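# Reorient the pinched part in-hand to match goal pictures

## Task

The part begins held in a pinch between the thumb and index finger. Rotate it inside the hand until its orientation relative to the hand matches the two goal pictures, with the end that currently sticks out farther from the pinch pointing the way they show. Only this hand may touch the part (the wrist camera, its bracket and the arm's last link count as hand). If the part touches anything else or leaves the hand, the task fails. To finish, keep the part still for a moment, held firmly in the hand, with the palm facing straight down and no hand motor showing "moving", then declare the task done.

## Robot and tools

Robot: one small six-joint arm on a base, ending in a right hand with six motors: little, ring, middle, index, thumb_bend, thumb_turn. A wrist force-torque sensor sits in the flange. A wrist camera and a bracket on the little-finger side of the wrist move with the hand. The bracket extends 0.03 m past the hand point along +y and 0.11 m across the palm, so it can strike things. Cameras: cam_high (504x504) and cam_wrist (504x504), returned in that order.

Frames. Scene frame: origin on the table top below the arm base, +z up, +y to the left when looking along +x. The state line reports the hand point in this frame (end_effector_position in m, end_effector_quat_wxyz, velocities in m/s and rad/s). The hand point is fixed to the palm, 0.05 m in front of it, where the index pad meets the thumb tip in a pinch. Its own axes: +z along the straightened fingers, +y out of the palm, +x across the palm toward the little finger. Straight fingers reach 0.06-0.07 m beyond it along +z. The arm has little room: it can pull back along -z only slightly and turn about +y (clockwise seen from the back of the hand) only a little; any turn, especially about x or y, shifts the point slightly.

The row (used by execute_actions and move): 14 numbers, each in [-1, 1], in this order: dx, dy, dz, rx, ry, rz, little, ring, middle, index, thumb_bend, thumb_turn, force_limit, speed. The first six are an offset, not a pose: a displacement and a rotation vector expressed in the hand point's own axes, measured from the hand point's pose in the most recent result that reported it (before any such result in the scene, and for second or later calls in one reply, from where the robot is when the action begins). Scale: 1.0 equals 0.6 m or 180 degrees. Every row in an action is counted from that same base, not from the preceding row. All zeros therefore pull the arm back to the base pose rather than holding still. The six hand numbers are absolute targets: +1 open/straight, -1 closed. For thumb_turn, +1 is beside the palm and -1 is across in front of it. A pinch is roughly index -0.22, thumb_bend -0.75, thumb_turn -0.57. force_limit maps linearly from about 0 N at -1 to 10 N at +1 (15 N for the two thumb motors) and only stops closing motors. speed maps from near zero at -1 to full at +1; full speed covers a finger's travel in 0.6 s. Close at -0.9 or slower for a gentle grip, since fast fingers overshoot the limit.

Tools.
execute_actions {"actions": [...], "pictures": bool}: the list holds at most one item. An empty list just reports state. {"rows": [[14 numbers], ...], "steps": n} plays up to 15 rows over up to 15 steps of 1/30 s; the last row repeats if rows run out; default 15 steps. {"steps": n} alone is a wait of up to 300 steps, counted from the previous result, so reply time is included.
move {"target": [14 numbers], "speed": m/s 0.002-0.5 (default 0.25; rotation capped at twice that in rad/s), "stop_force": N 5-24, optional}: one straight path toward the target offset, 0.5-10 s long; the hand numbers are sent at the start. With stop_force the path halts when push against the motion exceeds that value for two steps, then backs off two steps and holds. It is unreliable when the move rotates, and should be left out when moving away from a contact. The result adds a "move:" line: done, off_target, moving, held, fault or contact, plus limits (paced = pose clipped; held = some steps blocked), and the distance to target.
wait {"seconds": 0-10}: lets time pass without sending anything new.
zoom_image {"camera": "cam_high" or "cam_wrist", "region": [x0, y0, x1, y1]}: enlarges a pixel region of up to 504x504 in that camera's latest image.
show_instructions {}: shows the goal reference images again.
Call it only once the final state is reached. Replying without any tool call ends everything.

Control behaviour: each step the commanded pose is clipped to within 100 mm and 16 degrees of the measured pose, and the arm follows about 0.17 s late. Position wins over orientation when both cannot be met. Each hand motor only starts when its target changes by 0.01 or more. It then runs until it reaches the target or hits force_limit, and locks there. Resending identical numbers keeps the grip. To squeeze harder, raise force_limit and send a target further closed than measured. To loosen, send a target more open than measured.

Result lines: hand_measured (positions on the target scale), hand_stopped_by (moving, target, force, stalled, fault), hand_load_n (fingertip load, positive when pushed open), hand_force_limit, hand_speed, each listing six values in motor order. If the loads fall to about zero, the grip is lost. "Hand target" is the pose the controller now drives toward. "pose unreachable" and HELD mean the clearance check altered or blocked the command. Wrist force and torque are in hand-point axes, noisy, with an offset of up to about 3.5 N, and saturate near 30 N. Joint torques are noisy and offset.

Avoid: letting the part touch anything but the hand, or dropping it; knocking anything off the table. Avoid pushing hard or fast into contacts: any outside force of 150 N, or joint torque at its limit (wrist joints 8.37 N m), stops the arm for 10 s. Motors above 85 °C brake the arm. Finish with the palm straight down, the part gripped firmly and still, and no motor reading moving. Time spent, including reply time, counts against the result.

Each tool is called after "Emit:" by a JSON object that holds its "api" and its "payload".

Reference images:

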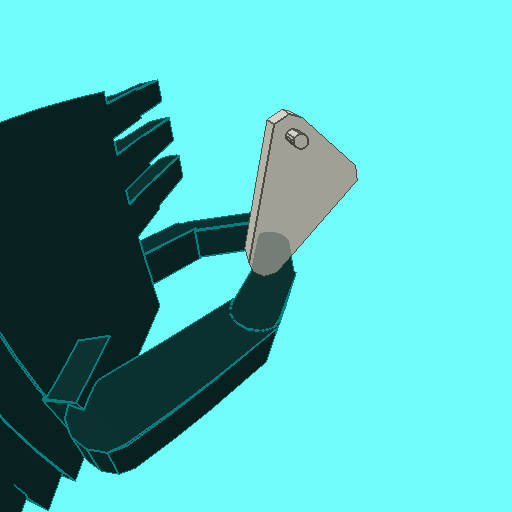

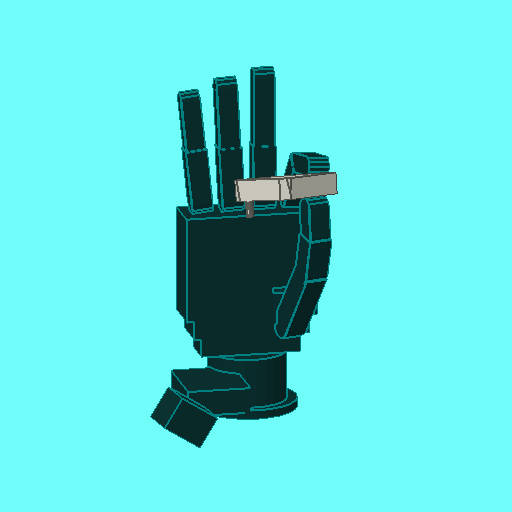

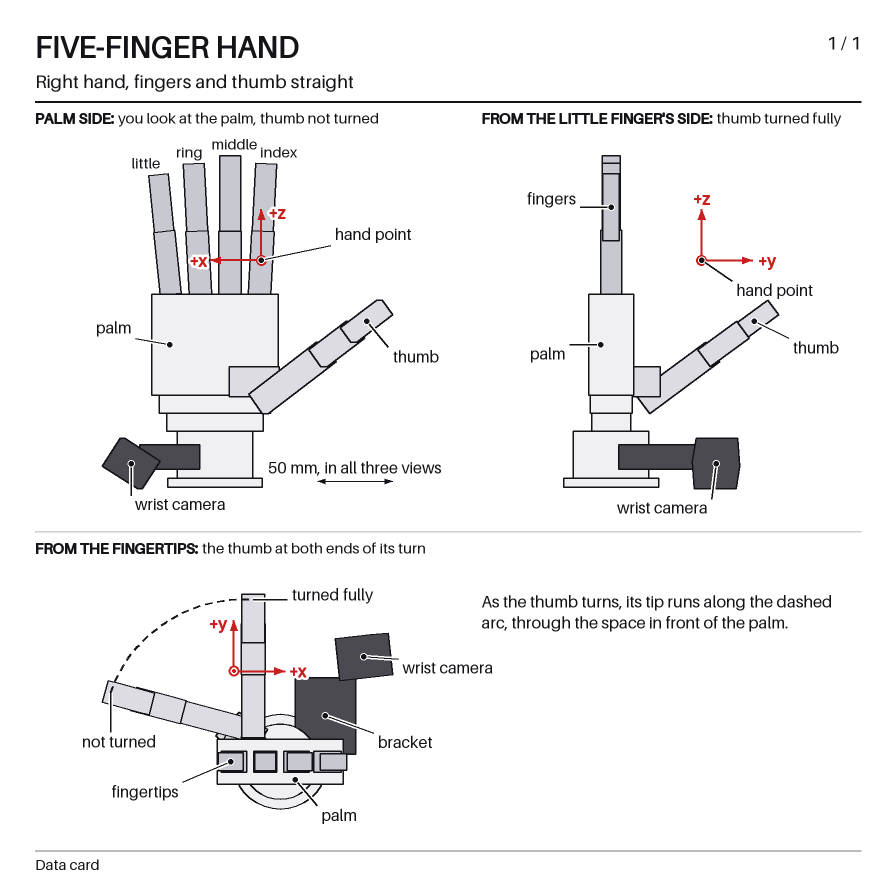

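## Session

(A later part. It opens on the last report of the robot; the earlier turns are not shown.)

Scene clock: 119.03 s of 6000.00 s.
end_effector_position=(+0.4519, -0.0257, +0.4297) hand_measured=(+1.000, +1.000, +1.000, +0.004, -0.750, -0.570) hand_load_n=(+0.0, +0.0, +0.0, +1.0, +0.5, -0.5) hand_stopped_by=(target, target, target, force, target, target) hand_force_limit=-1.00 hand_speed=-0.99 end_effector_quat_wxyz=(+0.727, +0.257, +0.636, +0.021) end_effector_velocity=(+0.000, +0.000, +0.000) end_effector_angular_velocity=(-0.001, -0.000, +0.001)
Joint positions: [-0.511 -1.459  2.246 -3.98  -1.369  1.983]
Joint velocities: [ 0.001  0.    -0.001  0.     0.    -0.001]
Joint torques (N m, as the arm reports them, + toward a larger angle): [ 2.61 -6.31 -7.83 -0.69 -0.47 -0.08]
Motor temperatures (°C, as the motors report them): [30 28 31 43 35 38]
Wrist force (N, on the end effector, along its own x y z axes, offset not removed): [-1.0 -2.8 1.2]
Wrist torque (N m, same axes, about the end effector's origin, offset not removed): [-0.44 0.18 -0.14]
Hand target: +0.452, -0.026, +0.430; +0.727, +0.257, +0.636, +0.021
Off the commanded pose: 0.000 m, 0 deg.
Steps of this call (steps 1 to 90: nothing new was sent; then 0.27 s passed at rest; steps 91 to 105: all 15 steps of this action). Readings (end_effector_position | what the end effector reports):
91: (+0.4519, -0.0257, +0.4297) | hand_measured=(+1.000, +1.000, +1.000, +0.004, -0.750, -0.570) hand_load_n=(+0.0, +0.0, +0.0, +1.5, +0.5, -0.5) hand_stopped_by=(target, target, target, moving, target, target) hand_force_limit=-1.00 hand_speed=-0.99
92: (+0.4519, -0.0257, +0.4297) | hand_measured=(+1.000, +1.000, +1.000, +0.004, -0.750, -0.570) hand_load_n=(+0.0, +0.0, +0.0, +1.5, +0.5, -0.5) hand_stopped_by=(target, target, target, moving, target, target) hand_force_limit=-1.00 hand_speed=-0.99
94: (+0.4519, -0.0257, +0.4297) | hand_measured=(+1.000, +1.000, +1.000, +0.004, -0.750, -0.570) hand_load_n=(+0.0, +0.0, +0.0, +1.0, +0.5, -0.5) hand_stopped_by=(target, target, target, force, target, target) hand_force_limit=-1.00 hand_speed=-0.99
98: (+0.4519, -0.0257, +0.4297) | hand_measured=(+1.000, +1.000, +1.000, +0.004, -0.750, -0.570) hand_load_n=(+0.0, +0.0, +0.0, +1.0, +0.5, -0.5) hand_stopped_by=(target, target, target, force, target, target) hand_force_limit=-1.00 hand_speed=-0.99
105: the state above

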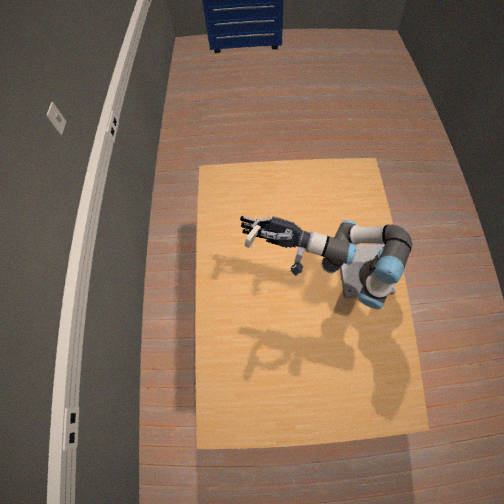

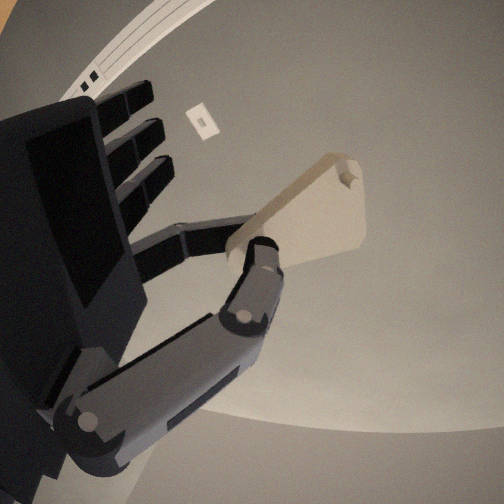

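Emit:
{"api": "execute_actions", "payload": {"actions": [{"rows": [[0,0,0,0,0,0,1,1,1,0.05,-0.75,-0.57,-1,-0.99],[0,0,0,0,0,0,1,1,1,0.05,-0.75,-0.57,-1,-0.99],[0,0,0,0,0,0,1,1,1,0.05,-0.75,-0.57,-1,-0.99],[0,0,0,0,0,0,1,1,1,-0.22,-0.75,-0.57,-1,-0.99]], "steps": 12}]}}

Scene clock: 128.33 s of 6000.00 s.
end_effector_position=(+0.4519, -0.0257, +0.4297) hand_measured=(+1.000, +1.000, +1.000, +0.004, -0.750, -0.570) hand_load_n=(+0.0, +0.0, +0.0, +1.0, +0.5, -0.5) hand_stopped_by=(target, target, target, force, target, target) hand_force_limit=-1.00 hand_speed=-0.99 end_effector_quat_wxyz=(+0.727, +0.257, +0.636, +0.021) end_effector_velocity=(-0.000, -0.000, +0.000) end_effector_angular_velocity=(-0.001, -0.000, -0.000)
Joint positions: [-0.511 -1.459  2.246 -3.98  -1.369  1.983]
Joint velocities: [ 0. -0. -0. -0. -0. -0.]
Joint torques (N m, as the arm reports them, + toward a larger angle): [ 3.24 -5.96 -7.77 -0.68 -0.5  -0.06]
Motor temperatures (°C, as the motors report them): [30 28 31 43 35 38]
Wrist force (N, on the end effector, along its own x y z axes, offset not removed): [-2.2 -0.5 1.9]
Wrist torque (N m, same axes, about the end effector's origin, offset not removed): [-0.07 0.23 -0.18]
Hand target: +0.452, -0.026, +0.430; +0.727, +0.257, +0.636, +0.021
Off the commanded pose: 0.000 m, 0 deg.
Steps of this call (steps 1 to 90: nothing new was sent; then 5.90 s passed at rest; steps 91 to 102: all 12 steps of this action). Readings (end_effector_position | what the end effector reports):
91: (+0.4519, -0.0257, +0.4297) | hand_measured=(+1.000, +1.000, +1.000, +0.004, -0.750, -0.570) hand_load_n=(+0.0, +0.0, +0.0, +1.0, +0.5, -0.5) hand_stopped_by=(target, target, target, moving, target, target) hand_force_limit=-1.00 hand_speed=-0.99
92: (+0.4519, -0.0257, +0.4297) | hand_measured=(+1.000, +1.000, +1.000, +0.004, -0.750, -0.570) hand_load_n=(+0.0, +0.0, +0.0, +1.0, +0.5, -0.5) hand_stopped_by=(target, target, target, moving, target, target) hand_force_limit=-1.00 hand_speed=-0.99
94: (+0.4519, -0.0257, +0.4297) | hand_measured=(+1.000, +1.000, +1.000, +0.004, -0.750, -0.570) hand_load_n=(+0.0, +0.0, +0.0, +1.0, +0.5, -0.5) hand_stopped_by=(target, target, target, force, target, target) hand_force_limit=-1.00 hand_speed=-0.99
98: (+0.4519, -0.0257, +0.4297) | hand_measured=(+1.000, +1.000, +1.000, +0.004, -0.750, -0.570) hand_load_n=(+0.0, +0.0, +0.0, +1.0, +0.5, -0.5) hand_stopped_by=(target, target, target, force, target, target) hand_force_limit=-1.00 hand_speed=-0.99
102: the state above

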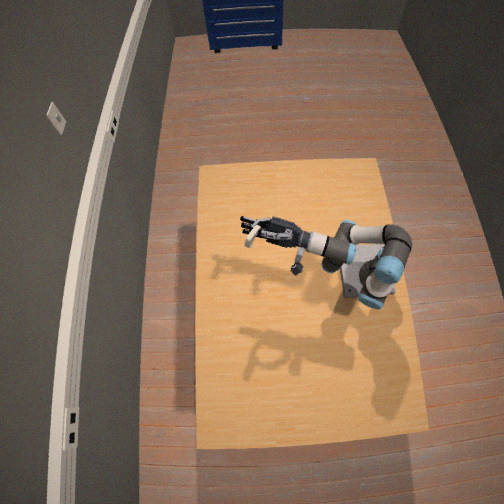

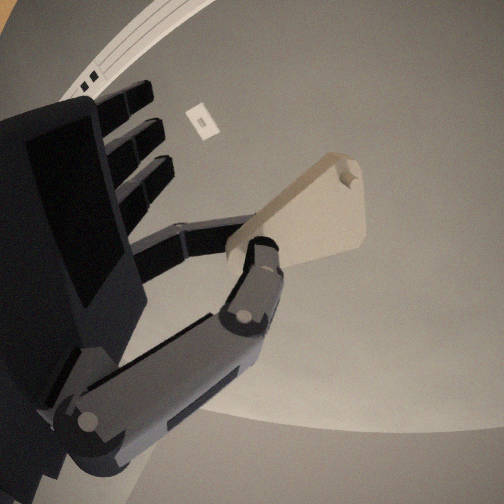

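Emit:
{"api": "execute_actions", "payload": {"actions": [{"rows": [[0,0,0,0,0,0,1,1,1,0.05,-0.75,-0.57,-1,-0.99],[0,0,0,0,0,0,1,1,1,0.05,-0.75,-0.57,-1,-0.99],[0,0,0,0,0,0,1,1,1,0.05,-0.75,-0.57,-1,-0.99],[0,0,0,0,0,0,1,1,1,0.05,-0.75,-0.57,-1,-0.99],[0,0,0,0,0,0,1,1,1,-0.22,-0.75,-0.57,-1,-0.99]], "steps": 12}]}}

Scene clock: 132.73 s of 6000.00 s.
end_effector_position=(+0.4519, -0.0257, +0.4297) hand_measured=(+1.000, +1.000, +1.000, +0.006, -0.750, -0.570) hand_load_n=(+0.0, +0.0, +0.0, +1.0, +0.0, +0.0) hand_stopped_by=(target, target, target, force, target, target) hand_force_limit=-1.00 hand_speed=-0.99 end_effector_quat_wxyz=(+0.727, +0.257, +0.636, +0.021) end_effector_velocity=(+0.000, -0.000, +0.000) end_effector_angular_velocity=(+0.001, +0.000, -0.001)
Joint positions: [-0.511 -1.459  2.246 -3.98  -1.369  1.983]
Joint velocities: [-0.    -0.    -0.001  0.001 -0.001  0.   ]
Joint torques (N m, as the arm reports them, + toward a larger angle): [ 2.87 -5.92 -7.93 -0.74 -0.49 -0.03]
Motor temperatures (°C, as the motors report them): [30 28 31 43 35 38]
Wrist force (N, on the end effector, along its own x y z axes, offset not removed): [-1.8 0.0 0.8]
Wrist torque (N m, same axes, about the end effector's origin, offset not removed): [-0.05 0.25 -0.19]
Hand target: +0.452, -0.026, +0.430; +0.727, +0.257, +0.636, +0.021
Off the commanded pose: 0.000 m, 0 deg.
Steps of this call (steps 1 to 90: nothing new was sent; then 1.00 s passed at rest; steps 91 to 102: all 12 steps of this action). Readings (end_effector_position | what the end effector reports):
91: (+0.4519, -0.0257, +0.4297) | hand_measured=(+1.000, +1.000, +1.000, +0.004, -0.750, -0.570) hand_load_n=(+0.0, +0.0, +0.0, +1.0, +0.5, -0.5) hand_stopped_by=(target, target, target, moving, target, target) hand_force_limit=-1.00 hand_speed=-0.99
92: (+0.4519, -0.0257, +0.4297) | hand_measured=(+1.000, +1.000, +1.000, +0.004, -0.750, -0.570) hand_load_n=(+0.0, +0.0, +0.0, +1.0, +0.5, -0.5) hand_stopped_by=(target, target, target, moving, target, target) hand_force_limit=-1.00 hand_speed=-0.99
94: (+0.4519, -0.0257, +0.4297) | hand_measured=(+1.000, +1.000, +1.000, +0.006, -0.750, -0.570) hand_load_n=(+0.0, +0.0, +0.0, +1.0, +0.5, -0.5) hand_stopped_by=(target, target, target, moving, target, target) hand_force_limit=-1.00 hand_speed=-0.99
98: (+0.4519, -0.0257, +0.4297) | hand_measured=(+1.000, +1.000, +1.000, +0.006, -0.750, -0.570) hand_load_n=(+0.0, +0.0, +0.0, +1.0, +0.0, -0.5) hand_stopped_by=(target, target, target, force, target, target) hand_force_limit=-1.00 hand_speed=-0.99
102: the state above

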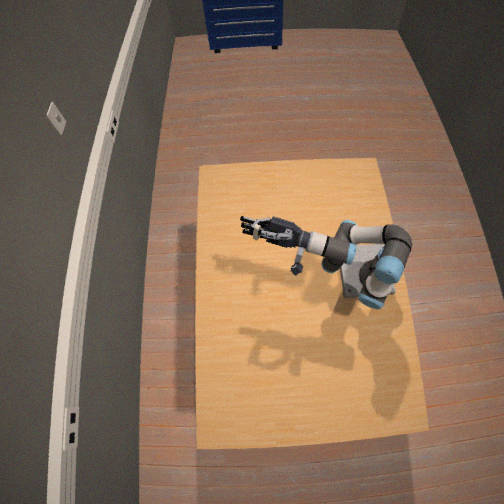

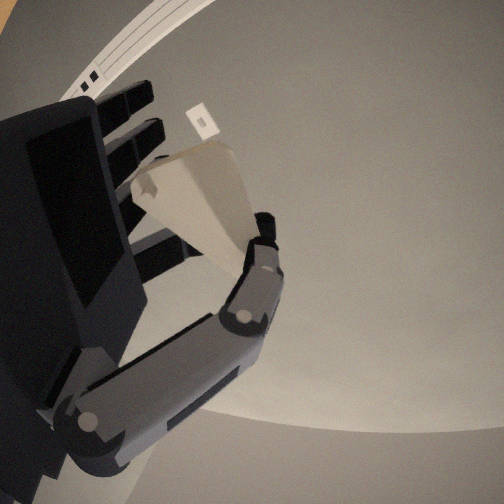

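Emit:
{"api": "execute_actions", "payload": {"actions": [{"rows": [[0,0,0,0,0,0,1,1,1,-0.3,-0.75,-0.57,-0.2,-0.95]], "steps": 10}]}}

Scene clock: 135.37 s of 6000.00 s.
end_effector_position=(+0.4519, -0.0257, +0.4297) hand_measured=(+1.000, +1.000, +1.000, -0.006, -0.750, -0.570) hand_load_n=(+0.0, +0.0, +0.0, +4.5, +1.0, -0.5) hand_stopped_by=(target, target, target, force, target, target) hand_force_limit=-0.20 hand_speed=-0.95 end_effector_quat_wxyz=(+0.727, +0.257, +0.636, +0.021) end_effector_velocity=(-0.000, +0.000, -0.000) end_effector_angular_velocity=(-0.001, +0.000, +0.000)
Joint positions: [-0.511 -1.459  2.246 -3.98  -1.369  1.983]
Joint velocities: [-0.001  0.     0.    -0.     0.001 -0.001]
Joint torques (N m, as the arm reports them, + toward a larger angle): [ 2.83 -5.9  -7.98 -0.79 -0.52 -0.02]
Motor temperatures (°C, as the motors report them): [30 28 31 43 35 38]
Wrist force (N, on the end effector, along its own x y z axes, offset not removed): [-2.8 -0.5 1.5]
Wrist torque (N m, same axes, about the end effector's origin, offset not removed): [-0.06 0.38 -0.15]
Hand target: +0.452, -0.026, +0.430; +0.727, +0.257, +0.636, +0.021
Off the commanded pose: 0.000 m, 0 deg.
Steps of this call (steps 1 to 69: nothing new was sent; steps 70 to 79: all 10 steps of this action). Readings (end_effector_position | what the end effector reports):
70: (+0.4519, -0.0257, +0.4297) | hand_measured=(+1.000, +1.000, +1.000, +0.006, -0.750, -0.570) hand_load_n=(+0.0, +0.0, +0.0, +1.0, +0.0, -0.5) hand_stopped_by=(target, target, target, moving, target, target) hand_force_limit=-0.20 hand_speed=-0.95
71: (+0.4519, -0.0257, +0.4297) | hand_measured=(+1.000, +1.000, +1.000, +0.006, -0.750, -0.570) hand_load_n=(+0.0, +0.0, +0.0, +1.0, +0.0, -0.5) hand_stopped_by=(target, target, target, moving, target, target) hand_force_limit=-0.20 hand_speed=-0.95
73: (+0.4519, -0.0257, +0.4297) | hand_measured=(+1.000, +1.000, +1.000, +0.004, -0.750, -0.570) hand_load_n=(+0.0, +0.0, +0.0, +1.5, +0.5, -0.5) hand_stopped_by=(target, target, target, moving, target, target) hand_force_limit=-0.20 hand_speed=-0.95
77: (+0.4519, -0.0257, +0.4297) | hand_measured=(+1.000, +1.000, +1.000, -0.006, -0.750, -0.570) hand_load_n=(+0.0, +0.0, +0.0, +4.5, +1.0, -0.5) hand_stopped_by=(target, target, target, force, target, target) hand_force_limit=-0.20 hand_speed=-0.95
79: the state above

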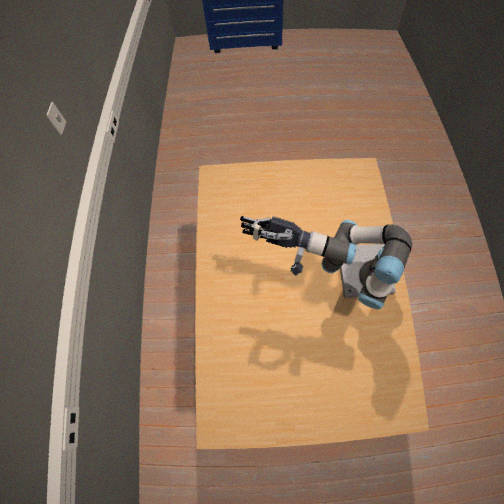

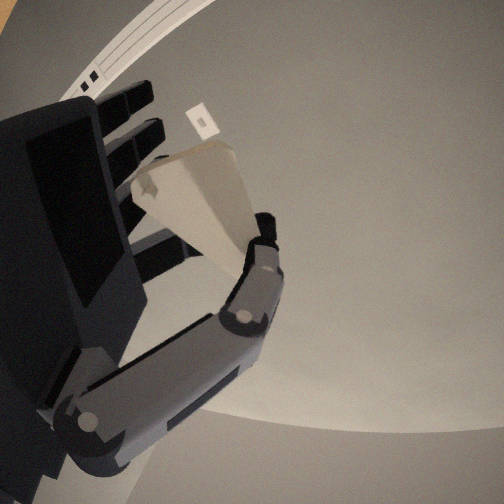

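Emit:
{"api": "zoom_image", "payload": {"camera": "cam_wrist", "region": [100, 100, 340, 340]}}

Emit:
{"api": "zoom_image", "payload": {"camera": "cam_high", "region": [220, 190, 340, 290]}}

Region (100, 100, 340, 340) of cam_wrist's 504x504 image, scaled by 2.100, with more detail than that image has.

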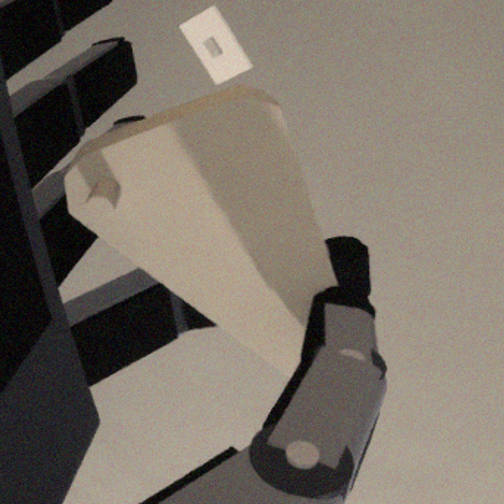

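Region (220, 190, 340, 290) of cam_high's 504x504 image, scaled by 4.200, with more detail than that image has.

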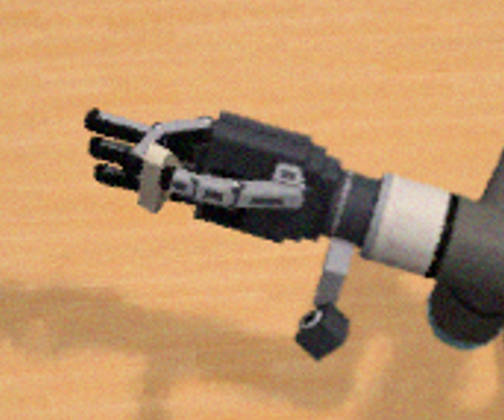

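Emit:
{"api": "move", "payload": {"target": [0.0550, 0.0125, 0, 0, 0, -0.1611, 1, 1, 1, -0.3, -0.75, -0.57, -0.2, -0.95], "speed": 0.3}}

Scene clock: 231.50 s of 6000.00 s.
end_effector_position=(+0.4603, -0.0075, +0.4026) hand_measured=(+1.000, +1.000, +1.000, -0.006, -0.750, -0.570) hand_load_n=(+0.0, +0.0, +0.0, +4.5, +1.0, -0.5) hand_stopped_by=(target, target, target, force, target, target) hand_force_limit=-0.20 hand_speed=-0.95 end_effector_quat_wxyz=(+0.709, +0.090, +0.680, -0.162) end_effector_velocity=(+0.000, +0.000, -0.000) end_effector_angular_velocity=(-0.007, +0.003, -0.001)
Joint positions: [-0.511 -1.459  2.245 -3.979 -1.369  1.478]
Joint velocities: [ 0.001 -0.001 -0.001  0.002 -0.002 -0.008]
Joint torques (N m, as the arm reports them, + toward a larger angle): [ 2.75 -9.85 -7.97 -0.75 -0.55 -0.9 ]
Motor temperatures (°C, as the motors report them): [30 28 31 43 35 38]
Wrist force (N, on the end effector, along its own x y z axes, offset not removed): [-0.1 -0.4 0.5]
Wrist torque (N m, same axes, about the end effector's origin, offset not removed): [0.05 -0.01 -0.04]
Hand target: +0.460, -0.007, +0.403; +0.709, +0.089, +0.680, -0.162
Off the commanded pose: 0.000 m, 0 deg.
After step 90, 91.80 s passed at rest.
move: done

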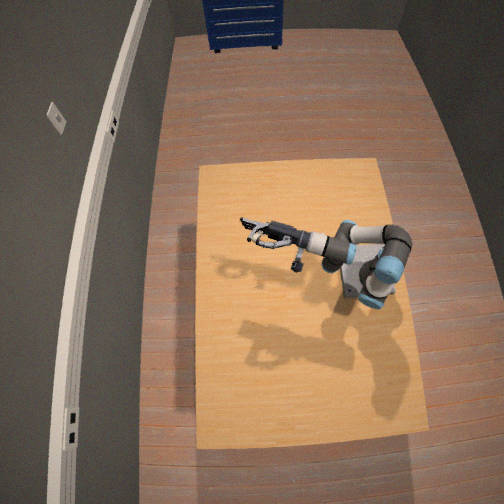

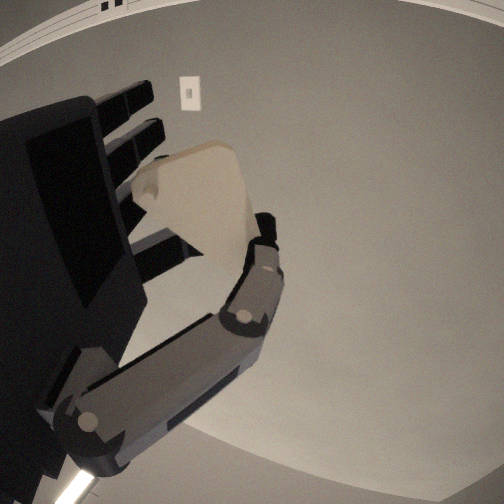

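Emit:
{"api": "execute_actions", "payload": {"actions": [{"rows": [[0,0,0,0,0,0,1,1,1,0.05,-0.75,-0.57,-1,-0.98],[0,0,0,0,0,0,1,1,1,0.05,-0.75,-0.57,-1,-0.98],[0,0,0,0,0,0,1,1,1,0.05,-0.75,-0.57,-1,-0.98],[0,0,0,0,0,0,1,1,1,0.05,-0.75,-0.57,-1,-0.98],[0,0,0,0,0,0,1,1,1,0.05,-0.75,-0.57,-1,-0.98],[0,0,0,0,0,0,1,1,1,0.05,-0.75,-0.57,-1,-0.98],[0,0,0,0,0,0,1,1,1,0.05,-0.75,-0.57,-1,-0.98],[0,0,0,0,0,0,1,1,1,-0.22,-0.75,-0.57,-1,-0.98]], "steps": 15}]}}

Scene clock: 236.30 s of 6000.00 s.
end_effector_position=(+0.4603, -0.0074, +0.4026) hand_measured=(+1.000, +1.000, +1.000, +0.000, -0.750, -0.570) hand_load_n=(+0.0, +0.0, +0.0, +2.5, +0.5, -0.5) hand_stopped_by=(target, target, target, force, target, target) hand_force_limit=-1.00 hand_speed=-0.98 end_effector_quat_wxyz=(+0.710, +0.090, +0.680, -0.162) end_effector_velocity=(+0.000, +0.000, +0.000) end_effector_angular_velocity=(+0.000, -0.000, +0.001)
Joint positions: [-0.511 -1.46   2.245 -3.979 -1.369  1.478]
Joint velocities: [-0.     0.001 -0.001  0.     0.001  0.   ]
Joint torques (N m, as the arm reports them, + toward a larger angle): [-2.56 -5.72 -5.47 -1.86  0.64  1.  ]
Motor temperatures (°C, as the motors report them): [30 28 31 43 35 38]
Wrist force (N, on the end effector, along its own x y z axes, offset not removed): [-0.9 0.5 0.0]
Wrist torque (N m, same axes, about the end effector's origin, offset not removed): [0.13 0.24 -0.07]
Hand target: +0.460, -0.007, +0.403; +0.709, +0.090, +0.680, -0.162
Off the commanded pose: 0.000 m, 0 deg.
Steps of this call (steps 1 to 90: nothing new was sent; then 1.30 s passed at rest; steps 91 to 105: all 15 steps of this action). Readings (end_effector_position | what the end effector reports):
91: (+0.4603, -0.0075, +0.4025) | hand_measured=(+1.000, +1.000, +1.000, -0.006, -0.750, -0.570) hand_load_n=(+0.0, +0.0, +0.0, +4.5, +1.0, -0.5) hand_stopped_by=(target, target, target, moving, target, target) hand_force_limit=-1.00 hand_speed=-0.98
92: (+0.4603, -0.0075, +0.4025) | hand_measured=(+1.000, +1.000, +1.000, -0.006, -0.750, -0.570) hand_load_n=(+0.0, +0.0, +0.0, +4.5, +1.0, -0.5) hand_stopped_by=(target, target, target, moving, target, target) hand_force_limit=-1.00 hand_speed=-0.98
94: (+0.4603, -0.0075, +0.4025) | hand_measured=(+1.000, +1.000, +1.000, -0.006, -0.750, -0.570) hand_load_n=(+0.0, +0.0, +0.0, +4.0, +1.0, -0.5) hand_stopped_by=(target, target, target, moving, target, target) hand_force_limit=-1.00 hand_speed=-0.98
98: (+0.4603, -0.0075, +0.4026) | hand_measured=(+1.000, +1.000, +1.000, +0.000, -0.750, -0.570) hand_load_n=(+0.0, +0.0, +0.0, +2.5, +0.5, -0.5) hand_stopped_by=(target, target, target, force, target, target) hand_force_limit=-1.00 hand_speed=-0.98
105: the state above

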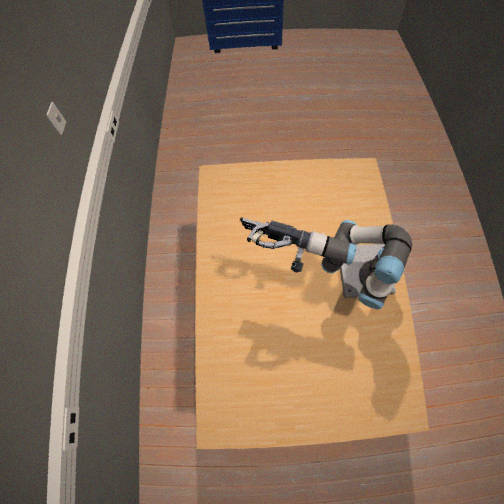

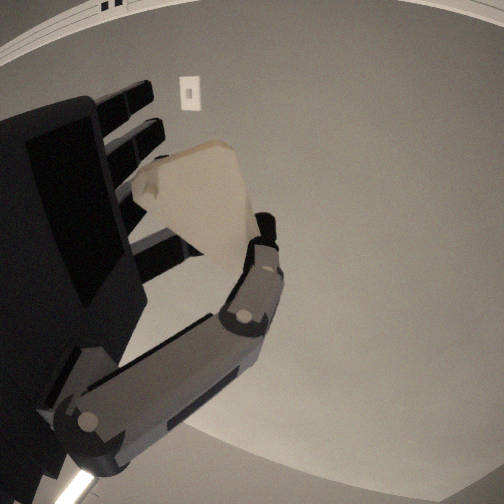

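Emit:
{"api": "execute_actions", "payload": {"actions": [{"rows": [[0,0,0,0,0,0,1,1,1,0.05,-0.75,-0.57,-1,-0.98],[0,0,0,0,0,0,1,1,1,0.05,-0.75,-0.57,-1,-0.98],[0,0,0,0,0,0,1,1,1,0.05,-0.75,-0.57,-1,-0.98],[0,0,0,0,0,0,1,1,1,0.05,-0.75,-0.57,-1,-0.98],[0,0,0,0,0,0,1,1,1,-0.22,-0.75,-0.57,-1,-0.98]], "steps": 15}]}}

Scene clock: 239.70 s of 6000.00 s.
end_effector_position=(+0.4603, -0.0075, +0.4026) hand_measured=(+1.000, +1.000, +1.000, +0.002, -0.750, -0.570) hand_load_n=(+0.0, +0.0, +0.0, +2.0, +0.5, -0.5) hand_stopped_by=(target, target, target, force, target, target) hand_force_limit=-1.00 hand_speed=-0.98 end_effector_quat_wxyz=(+0.709, +0.090, +0.680, -0.162) end_effector_velocity=(+0.000, +0.000, +0.000) end_effector_angular_velocity=(-0.001, +0.000, +0.000)
Joint positions: [-0.511 -1.459  2.245 -3.979 -1.369  1.478]
Joint velocities: [ 0.    -0.    -0.     0.    -0.    -0.001]
Joint torques (N m, as the arm reports them, + toward a larger angle): [ 2.29 -9.35 -6.7  -1.79  0.16  0.94]
Motor temperatures (°C, as the motors report them): [30 28 31 43 35 38]
Wrist force (N, on the end effector, along its own x y z axes, offset not removed): [-2.1 -2.9 2.1]
Wrist torque (N m, same axes, about the end effector's origin, offset not removed): [-0.72 0.28 -0.23]
Hand target: +0.460, -0.007, +0.403; +0.710, +0.090, +0.680, -0.162
Off the commanded pose: 0.000 m, 0 deg.
Steps of this call (steps 1 to 87: nothing new was sent; steps 88 to 102: all 15 steps of this action). Readings (end_effector_position | what the end effector reports):
88: (+0.4603, -0.0075, +0.4026) | hand_measured=(+1.000, +1.000, +1.000, +0.000, -0.750, -0.570) hand_load_n=(+0.0, +0.0, +0.0, +2.5, +0.5, -0.5) hand_stopped_by=(target, target, target, moving, target, target) hand_force_limit=-1.00 hand_speed=-0.98
89: (+0.4603, -0.0075, +0.4026) | hand_measured=(+1.000, +1.000, +1.000, +0.000, -0.750, -0.570) hand_load_n=(+0.0, +0.0, +0.0, +2.5, +0.5, -0.5) hand_stopped_by=(target, target, target, moving, target, target) hand_force_limit=-1.00 hand_speed=-0.98
91: (+0.4603, -0.0075, +0.4026) | hand_measured=(+1.000, +1.000, +1.000, +0.000, -0.750, -0.570) hand_load_n=(+0.0, +0.0, +0.0, +2.0, +0.5, -0.5) hand_stopped_by=(target, target, target, moving, target, target) hand_force_limit=-1.00 hand_speed=-0.98
95: (+0.4603, -0.0075, +0.4026) | hand_measured=(+1.000, +1.000, +1.000, +0.002, -0.750, -0.570) hand_load_n=(+0.0, +0.0, +0.0, +2.0, +0.5, -0.5) hand_stopped_by=(target, target, target, force, target, target) hand_force_limit=-1.00 hand_speed=-0.98
102: the state above

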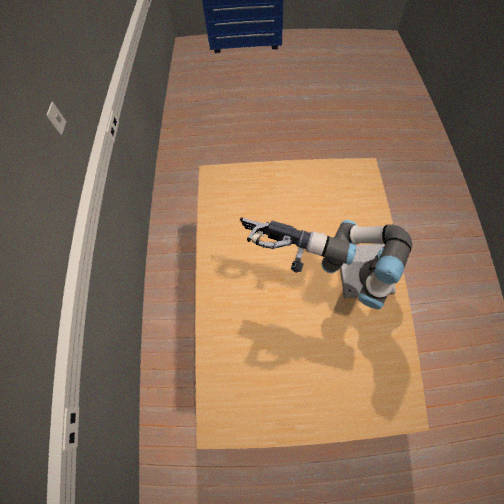

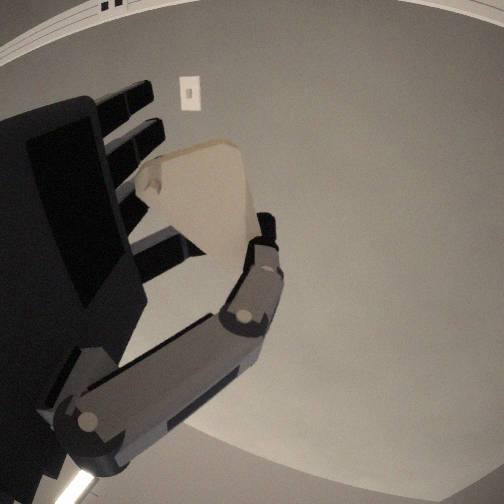

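Emit:
{"api": "execute_actions", "payload": {"actions": [{"rows": [[0,0,0,0,0,0,1,1,1,-0.3,-0.75,-0.57,-0.4,-0.98],[0,0,0,0,0,0,1,1,1,-0.3,-0.75,-0.57,-0.4,-0.98],[0,0,0,0,0,0,1,1,1,-0.3,-0.75,-0.57,-0.4,-0.98],[0,0,0,0,0,0,1,1,1,0.05,-0.75,-0.57,-1,-0.98],[0,0,0,0,0,0,1,1,1,0.05,-0.75,-0.57,-1,-0.98],[0,0,0,0,0,0,1,1,1,0.05,-0.75,-0.57,-1,-0.98],[0,0,0,0,0,0,1,1,1,0.05,-0.75,-0.57,-1,-0.98],[0,0,0,0,0,0,1,1,1,-0.22,-0.75,-0.57,-1,-0.98]], "steps": 15}]}}

Scene clock: 253.37 s of 6000.00 s.
end_effector_position=(+0.4603, -0.0074, +0.4026) hand_measured=(+1.000, +1.000, +1.000, +0.004, -0.750, -0.570) hand_load_n=(+0.0, +0.0, +0.0, +1.0, +0.5, -0.5) hand_stopped_by=(target, target, target, force, target, target) hand_force_limit=-1.00 hand_speed=-0.98 end_effector_quat_wxyz=(+0.710, +0.090, +0.680, -0.162) end_effector_velocity=(-0.000, -0.000, +0.000) end_effector_angular_velocity=(-0.001, -0.001, -0.001)
Joint positions: [-0.511 -1.46   2.245 -3.979 -1.369  1.478]
Joint velocities: [-0.001 -0.     0.    -0.001  0.    -0.001]
Joint torques (N m, as the arm reports them, + toward a larger angle): [-2.8  -5.77 -5.33 -1.34 -0.05  0.45]
Motor temperatures (°C, as the motors report them): [30 28 31 43 35 38]
Wrist force (N, on the end effector, along its own x y z axes, offset not removed): [-0.9 -0.3 0.3]
Wrist torque (N m, same axes, about the end effector's origin, offset not removed): [-0.07 0.11 -0.06]
Hand target: +0.460, -0.007, +0.403; +0.709, +0.090, +0.680, -0.162
Off the commanded pose: 0.000 m, 0 deg.
Steps of this call (steps 1 to 90: nothing new was sent; then 10.17 s passed at rest; steps 91 to 105: all 15 steps of this action). Readings (end_effector_position | what the end effector reports):
91: (+0.4603, -0.0074, +0.4026) | hand_measured=(+1.000, +1.000, +1.000, +0.002, -0.750, -0.570) hand_load_n=(+0.0, +0.0, +0.0, +2.0, +0.5, -0.5) hand_stopped_by=(target, target, target, moving, target, target) hand_force_limit=-0.40 hand_speed=-0.98
92: (+0.4603, -0.0074, +0.4026) | hand_measured=(+1.000, +1.000, +1.000, +0.002, -0.750, -0.570) hand_load_n=(+0.0, +0.0, +0.0, +2.0, +0.5, -0.5) hand_stopped_by=(target, target, target, moving, target, target) hand_force_limit=-0.40 hand_speed=-0.98
94: (+0.4603, -0.0074, +0.4026) | hand_measured=(+1.000, +1.000, +1.000, +0.000, -0.750, -0.570) hand_load_n=(+0.0, +0.0, +0.0, +2.0, +0.5, -0.5) hand_stopped_by=(target, target, target, moving, target, target) hand_force_limit=-1.00 hand_speed=-0.98
98: (+0.4603, -0.0074, +0.4026) | hand_measured=(+1.000, +1.000, +1.000, +0.004, -0.750, -0.570) hand_load_n=(+0.0, +0.0, +0.0, +1.0, +0.5, -0.5) hand_stopped_by=(target, target, target, force, target, target) hand_force_limit=-1.00 hand_speed=-0.98
105: the state above

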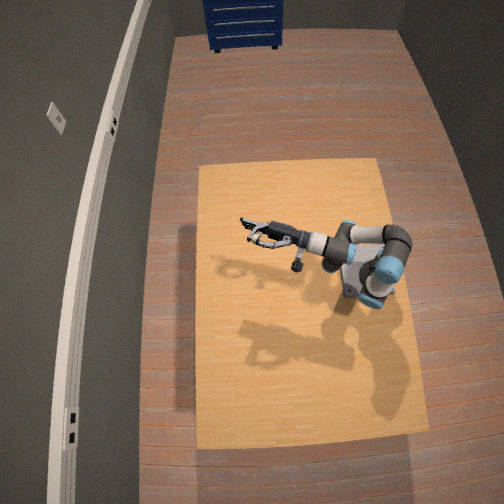

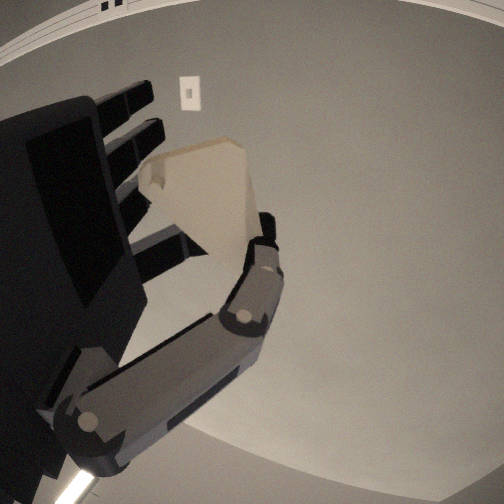

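Emit:
{"api": "execute_actions", "payload": {"actions": [{"rows": [[0,0,0,0,0,0,1,1,1,0.05,-0.75,-0.57,-1,-0.99],[0,0,0,0,0,0,1,1,1,0.05,-0.75,-0.57,-1,-0.99],[0,0,0,0,0,0,1,1,1,0.05,-0.75,-0.57,-1,-0.99],[0,0,0,0,0,0,1,1,1,-0.22,-0.75,-0.57,-1,-0.99]], "steps": 15}]}}

Scene clock: 274.47 s of 6000.00 s.
end_effector_position=(+0.4603, -0.0075, +0.4026) hand_measured=(+1.000, +1.000, +1.000, +0.006, -0.750, -0.570) hand_load_n=(+0.0, +0.0, +0.0, +1.0, +0.5, -0.5) hand_stopped_by=(target, target, target, force, target, target) hand_force_limit=-1.00 hand_speed=-0.99 end_effector_quat_wxyz=(+0.709, +0.090, +0.680, -0.162) end_effector_velocity=(+0.000, +0.000, +0.000) end_effector_angular_velocity=(+0.000, -0.000, +0.001)
Joint positions: [-0.511 -1.459  2.245 -3.979 -1.369  1.478]
Joint velocities: [ 0. -0. -0.  0.  0.  0.]
Joint torques (N m, as the arm reports them, + toward a larger angle): [ 2.82 -9.6  -6.84 -1.28  0.28  0.48]
Motor temperatures (°C, as the motors report them): [30 28 31 43 35 38]
Wrist force (N, on the end effector, along its own x y z axes, offset not removed): [-2.6 -2.3 2.0]
Wrist torque (N m, same axes, about the end effector's origin, offset not removed): [-0.42 0.26 -0.30]
Hand target: +0.460, -0.007, +0.403; +0.710, +0.090, +0.680, -0.162
Off the commanded pose: 0.000 m, 0 deg.
Steps of this call (steps 1 to 90: nothing new was sent; then 17.60 s passed at rest; steps 91 to 105: all 15 steps of this action). Readings (end_effector_position | what the end effector reports):
91: (+0.4603, -0.0075, +0.4026) | hand_measured=(+1.000, +1.000, +1.000, +0.004, -0.750, -0.570) hand_load_n=(+0.0, +0.0, +0.0, +1.0, +0.5, -0.5) hand_stopped_by=(target, target, target, moving, target, target) hand_force_limit=-1.00 hand_speed=-0.99
92: (+0.4603, -0.0075, +0.4026) | hand_measured=(+1.000, +1.000, +1.000, +0.004, -0.750, -0.570) hand_load_n=(+0.0, +0.0, +0.0, +1.0, +0.5, -0.5) hand_stopped_by=(target, target, target, moving, target, target) hand_force_limit=-1.00 hand_speed=-0.99
94: (+0.4603, -0.0075, +0.4026) | hand_measured=(+1.000, +1.000, +1.000, +0.006, -0.750, -0.570) hand_load_n=(+0.0, +0.0, +0.0, +1.0, +0.5, -0.5) hand_stopped_by=(target, target, target, force, target, target) hand_force_limit=-1.00 hand_speed=-0.99
98: (+0.4603, -0.0075, +0.4026) | hand_measured=(+1.000, +1.000, +1.000, +0.006, -0.750, -0.570) hand_load_n=(+0.0, +0.0, +0.0, +1.0, +0.5, -0.5) hand_stopped_by=(target, target, target, force, target, target) hand_force_limit=-1.00 hand_speed=-0.99
105: the state above

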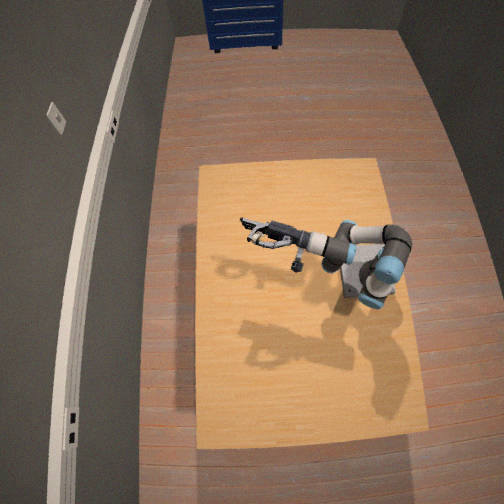

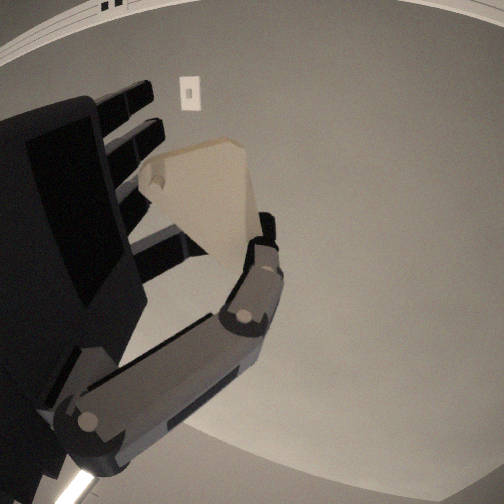

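Emit:
{"api": "execute_actions", "payload": {"actions": [{"rows": [[0,0,0,0,0,0,1,1,1,0.05,-0.75,-0.57,-1,-0.99],[0,0,0,0,0,0,1,1,1,0.05,-0.75,-0.57,-1,-0.99],[0,0,0,0,0,0,1,1,1,0.05,-0.75,-0.57,-1,-0.99],[0,0,0,0,0,0,1,1,1,-0.22,-0.75,-0.57,-1,-0.99]], "steps": 15}]}}

Scene clock: 278.93 s of 6000.00 s.
end_effector_position=(+0.4603, -0.0074, +0.4026) hand_measured=(+1.000, +1.000, +1.000, +0.006, -0.750, -0.570) hand_load_n=(+0.0, +0.0, +0.0, +0.5, +0.5, -0.5) hand_stopped_by=(target, target, target, force, target, target) hand_force_limit=-1.00 hand_speed=-0.99 end_effector_quat_wxyz=(+0.710, +0.090, +0.680, -0.162) end_effector_velocity=(+0.000, -0.000, -0.000) end_effector_angular_velocity=(+0.000, +0.002, -0.000)
Joint positions: [-0.511 -1.46   2.245 -3.979 -1.369  1.478]
Joint velocities: [ 0.    -0.     0.     0.002 -0.001 -0.   ]
Joint torques (N m, as the arm reports them, + toward a larger angle): [-3.06 -5.5  -5.33 -1.38 -0.06  0.44]
Motor temperatures (°C, as the motors report them): [30 28 31 43 35 38]
Wrist force (N, on the end effector, along its own x y z axes, offset not removed): [-2.6 -4.0 1.1]
Wrist torque (N m, same axes, about the end effector's origin, offset not removed): [-0.64 0.32 -0.24]
Hand target: +0.460, -0.007, +0.403; +0.709, +0.090, +0.680, -0.162
Off the commanded pose: 0.000 m, 0 deg.
Steps of this call (steps 1 to 90: nothing new was sent; then 0.97 s passed at rest; steps 91 to 105: all 15 steps of this action). Readings (end_effector_position | what the end effector reports):
91: (+0.4603, -0.0074, +0.4026) | hand_measured=(+1.000, +1.000, +1.000, +0.006, -0.750, -0.570) hand_load_n=(+0.0, +0.0, +0.0, +1.0, +0.5, -0.5) hand_stopped_by=(target, target, target, moving, target, target) hand_force_limit=-1.00 hand_speed=-0.99
92: (+0.4603, -0.0074, +0.4026) | hand_measured=(+1.000, +1.000, +1.000, +0.006, -0.750, -0.570) hand_load_n=(+0.0, +0.0, +0.0, +1.0, +0.5, -0.5) hand_stopped_by=(target, target, target, moving, target, target) hand_force_limit=-1.00 hand_speed=-0.99
94: (+0.4603, -0.0074, +0.4026) | hand_measured=(+1.000, +1.000, +1.000, +0.006, -0.750, -0.570) hand_load_n=(+0.0, +0.0, +0.0, +0.5, +0.5, -0.5) hand_stopped_by=(target, target, target, force, target, target) hand_force_limit=-1.00 hand_speed=-0.99
98: (+0.4603, -0.0074, +0.4026) | hand_measured=(+1.000, +1.000, +1.000, +0.006, -0.750, -0.570) hand_load_n=(+0.0, +0.0, +0.0, +0.5, +0.5, -0.5) hand_stopped_by=(target, target, target, force, target, target) hand_force_limit=-1.00 hand_speed=-0.99
105: the state above

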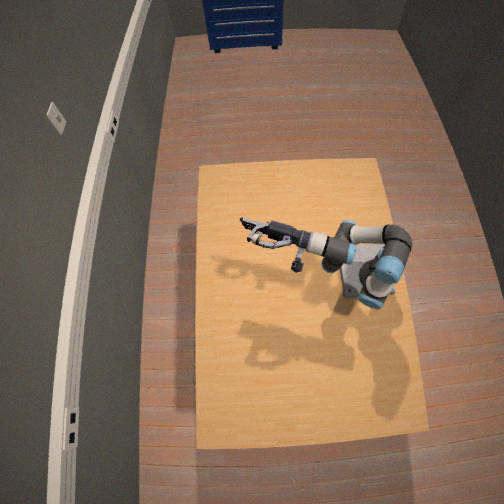

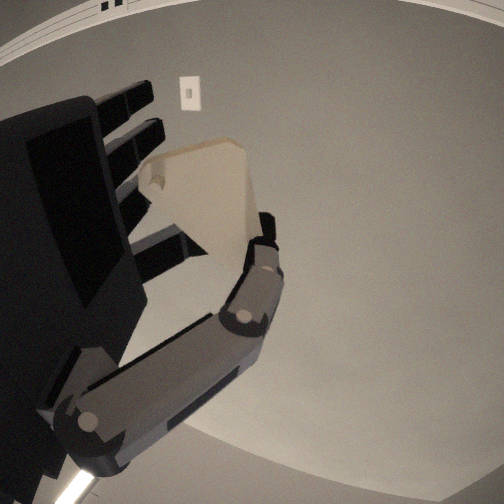

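Emit:
{"api": "execute_actions", "payload": {"actions": [{"rows": [[0,0,0,0,0,0,1,1,1,0.05,-0.75,-0.57,-1,-0.99],[0,0,0,0,0,0,1,1,1,0.05,-0.75,-0.57,-1,-0.99],[0,0,0,0,0,0,1,1,1,0.05,-0.75,-0.57,-1,-0.99],[0,0,0,0,0,0,1,1,1,-0.22,-0.75,-0.57,-1,-0.99]], "steps": 15}]}}

Scene clock: 283.30 s of 6000.00 s.
end_effector_position=(+0.4603, -0.0075, +0.4026) hand_measured=(+1.000, +1.000, +1.000, +0.006, -0.750, -0.570) hand_load_n=(+0.0, +0.0, +0.0, +0.5, +0.5, +0.0) hand_stopped_by=(target, target, target, force, target, target) hand_force_limit=-1.00 hand_speed=-0.99 end_effector_quat_wxyz=(+0.709, +0.090, +0.680, -0.162) end_effector_velocity=(-0.000, +0.001, +0.000) end_effector_angular_velocity=(-0.001, -0.001, +0.001)
Joint positions: [-0.511 -1.459  2.245 -3.979 -1.369  1.478]
Joint velocities: [ 0.001 -0.    -0.    -0.001  0.    -0.001]
Joint torques (N m, as the arm reports them, + toward a larger angle): [ 3.17 -9.56 -6.66 -1.32  0.3   0.44]
Motor temperatures (°C, as the motors report them): [30 28 31 43 35 38]
Wrist force (N, on the end effector, along its own x y z axes, offset not removed): [-2.3 -1.6 -0.2]
Wrist torque (N m, same axes, about the end effector's origin, offset not removed): [-0.15 0.30 -0.19]
Hand target: +0.460, -0.007, +0.403; +0.710, +0.090, +0.680, -0.162
Off the commanded pose: 0.000 m, 0 deg.
Steps of this call (steps 1 to 90: nothing new was sent; then 0.87 s passed at rest; steps 91 to 105: all 15 steps of this action). Readings (end_effector_position | what the end effector reports):
91: (+0.4603, -0.0075, +0.4026) | hand_measured=(+1.000, +1.000, +1.000, +0.006, -0.750, -0.570) hand_load_n=(+0.0, +0.0, +0.0, +0.5, +0.5, -0.5) hand_stopped_by=(target, target, target, moving, target, target) hand_force_limit=-1.00 hand_speed=-0.99
92: (+0.4603, -0.0075, +0.4026) | hand_measured=(+1.000, +1.000, +1.000, +0.006, -0.750, -0.570) hand_load_n=(+0.0, +0.0, +0.0, +0.5, +0.5, -0.5) hand_stopped_by=(target, target, target, moving, target, target) hand_force_limit=-1.00 hand_speed=-0.99
94: (+0.4603, -0.0075, +0.4026) | hand_measured=(+1.000, +1.000, +1.000, +0.006, -0.750, -0.570) hand_load_n=(+0.0, +0.0, +0.0, +0.5, +0.5, -0.5) hand_stopped_by=(target, target, target, force, target, target) hand_force_limit=-1.00 hand_speed=-0.99
98: (+0.4603, -0.0075, +0.4026) | hand_measured=(+1.000, +1.000, +1.000, +0.006, -0.750, -0.570) hand_load_n=(+0.0, +0.0, +0.0, +0.5, +0.5, +0.0) hand_stopped_by=(target, target, target, force, target, target) hand_force_limit=-1.00 hand_speed=-0.99
105: the state above

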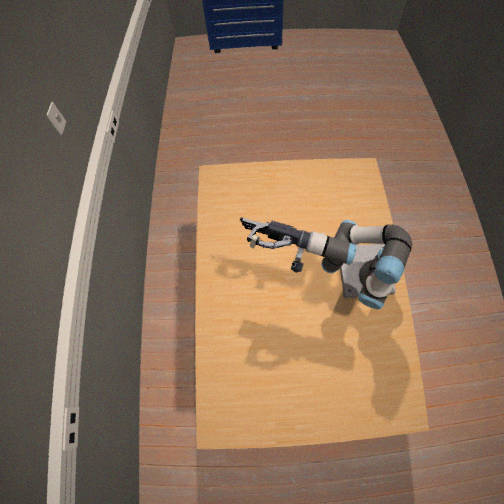

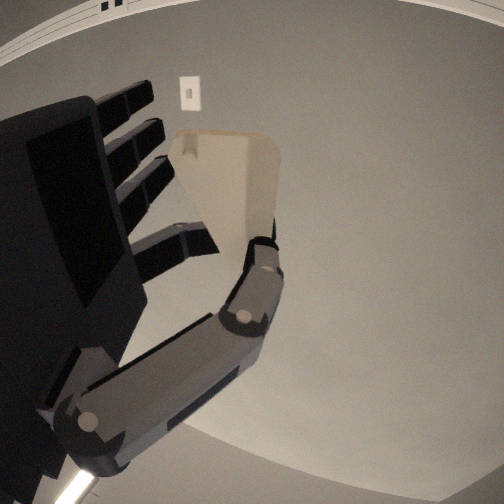

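Emit:
{"api": "execute_actions", "payload": {"actions": [{"rows": [[0,0,0,0,0,0,1,1,1,-0.3,-0.75,-0.57,-0.7,-0.98]], "steps": 8}]}}

Scene clock: 286.33 s of 6000.00 s.
end_effector_position=(+0.4603, -0.0074, +0.4026) hand_measured=(+1.000, +1.000, +1.000, +0.002, -0.750, -0.570) hand_load_n=(+0.0, +0.0, +0.0, +1.5, +0.5, -0.5) hand_stopped_by=(target, target, target, force, target, target) hand_force_limit=-0.70 hand_speed=-0.98 end_effector_quat_wxyz=(+0.710, +0.090, +0.680, -0.162) end_effector_velocity=(+0.000, +0.001, -0.000) end_effector_angular_velocity=(+0.001, +0.000, +0.002)
Joint positions: [-0.511 -1.46   2.245 -3.979 -1.369  1.478]
Joint velocities: [ 0.001 -0.    -0.     0.001  0.     0.   ]
Joint torques (N m, as the arm reports them, + toward a larger angle): [ 0.07 -7.6  -6.6  -1.33 -0.33  0.48]
Motor temperatures (°C, as the motors report them): [30 28 31 43 35 38]
Wrist force (N, on the end effector, along its own x y z axes, offset not removed): [-2.2 -2.3 1.9]
Wrist torque (N m, same axes, about the end effector's origin, offset not removed): [-0.44 0.28 -0.29]
Hand target: +0.460, -0.007, +0.403; +0.709, +0.090, +0.680, -0.162
Off the commanded pose: 0.000 m, 0 deg.
Steps of this call (steps 1 to 83: nothing new was sent; steps 84 to 91: all 8 steps of this action). Readings (end_effector_position | what the end effector reports):
84: (+0.4603, -0.0074, +0.4026) | hand_measured=(+1.000, +1.000, +1.000, +0.006, -0.750, -0.570) hand_load_n=(+0.0, +0.0, +0.0, +0.5, +0.5, +0.0) hand_stopped_by=(target, target, target, moving, target, target) hand_force_limit=-0.70 hand_speed=-0.98
85: (+0.4603, -0.0074, +0.4026) | hand_measured=(+1.000, +1.000, +1.000, +0.006, -0.750, -0.570) hand_load_n=(+0.0, +0.0, +0.0, +0.5, +0.5, +0.0) hand_stopped_by=(target, target, target, moving, target, target) hand_force_limit=-0.70 hand_speed=-0.98
87: (+0.4603, -0.0074, +0.4026) | hand_measured=(+1.000, +1.000, +1.000, +0.006, -0.750, -0.570) hand_load_n=(+0.0, +0.0, +0.0, +1.0, +0.5, +0.0) hand_stopped_by=(target, target, target, moving, target, target) hand_force_limit=-0.70 hand_speed=-0.98
91: the state above

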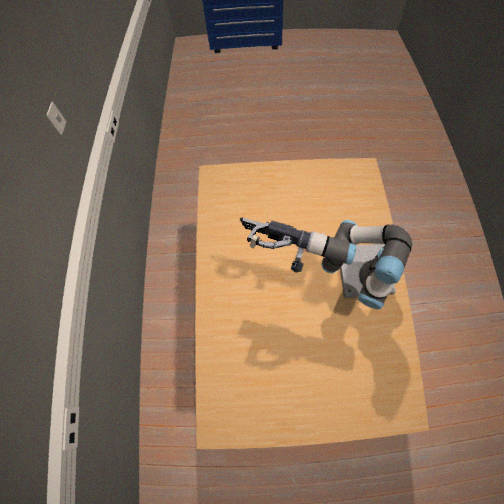

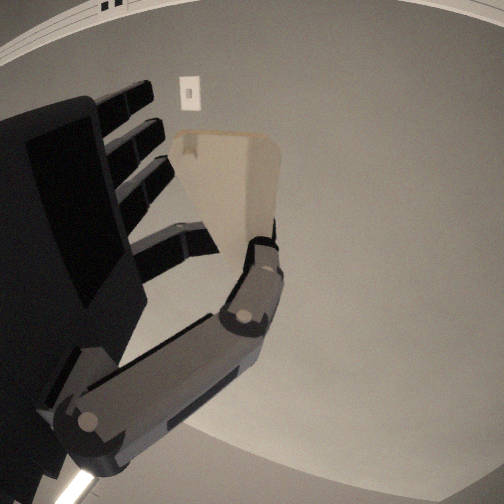

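Emit:
{"api": "zoom_image", "payload": {"camera": "cam_wrist", "region": [130, 90, 370, 330]}}

Region (130, 90, 370, 330) of cam_wrist's 504x504 image, scaled by 2.100, with more detail than that image has.

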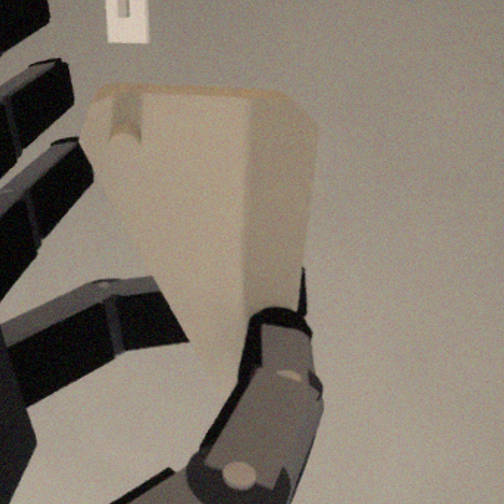

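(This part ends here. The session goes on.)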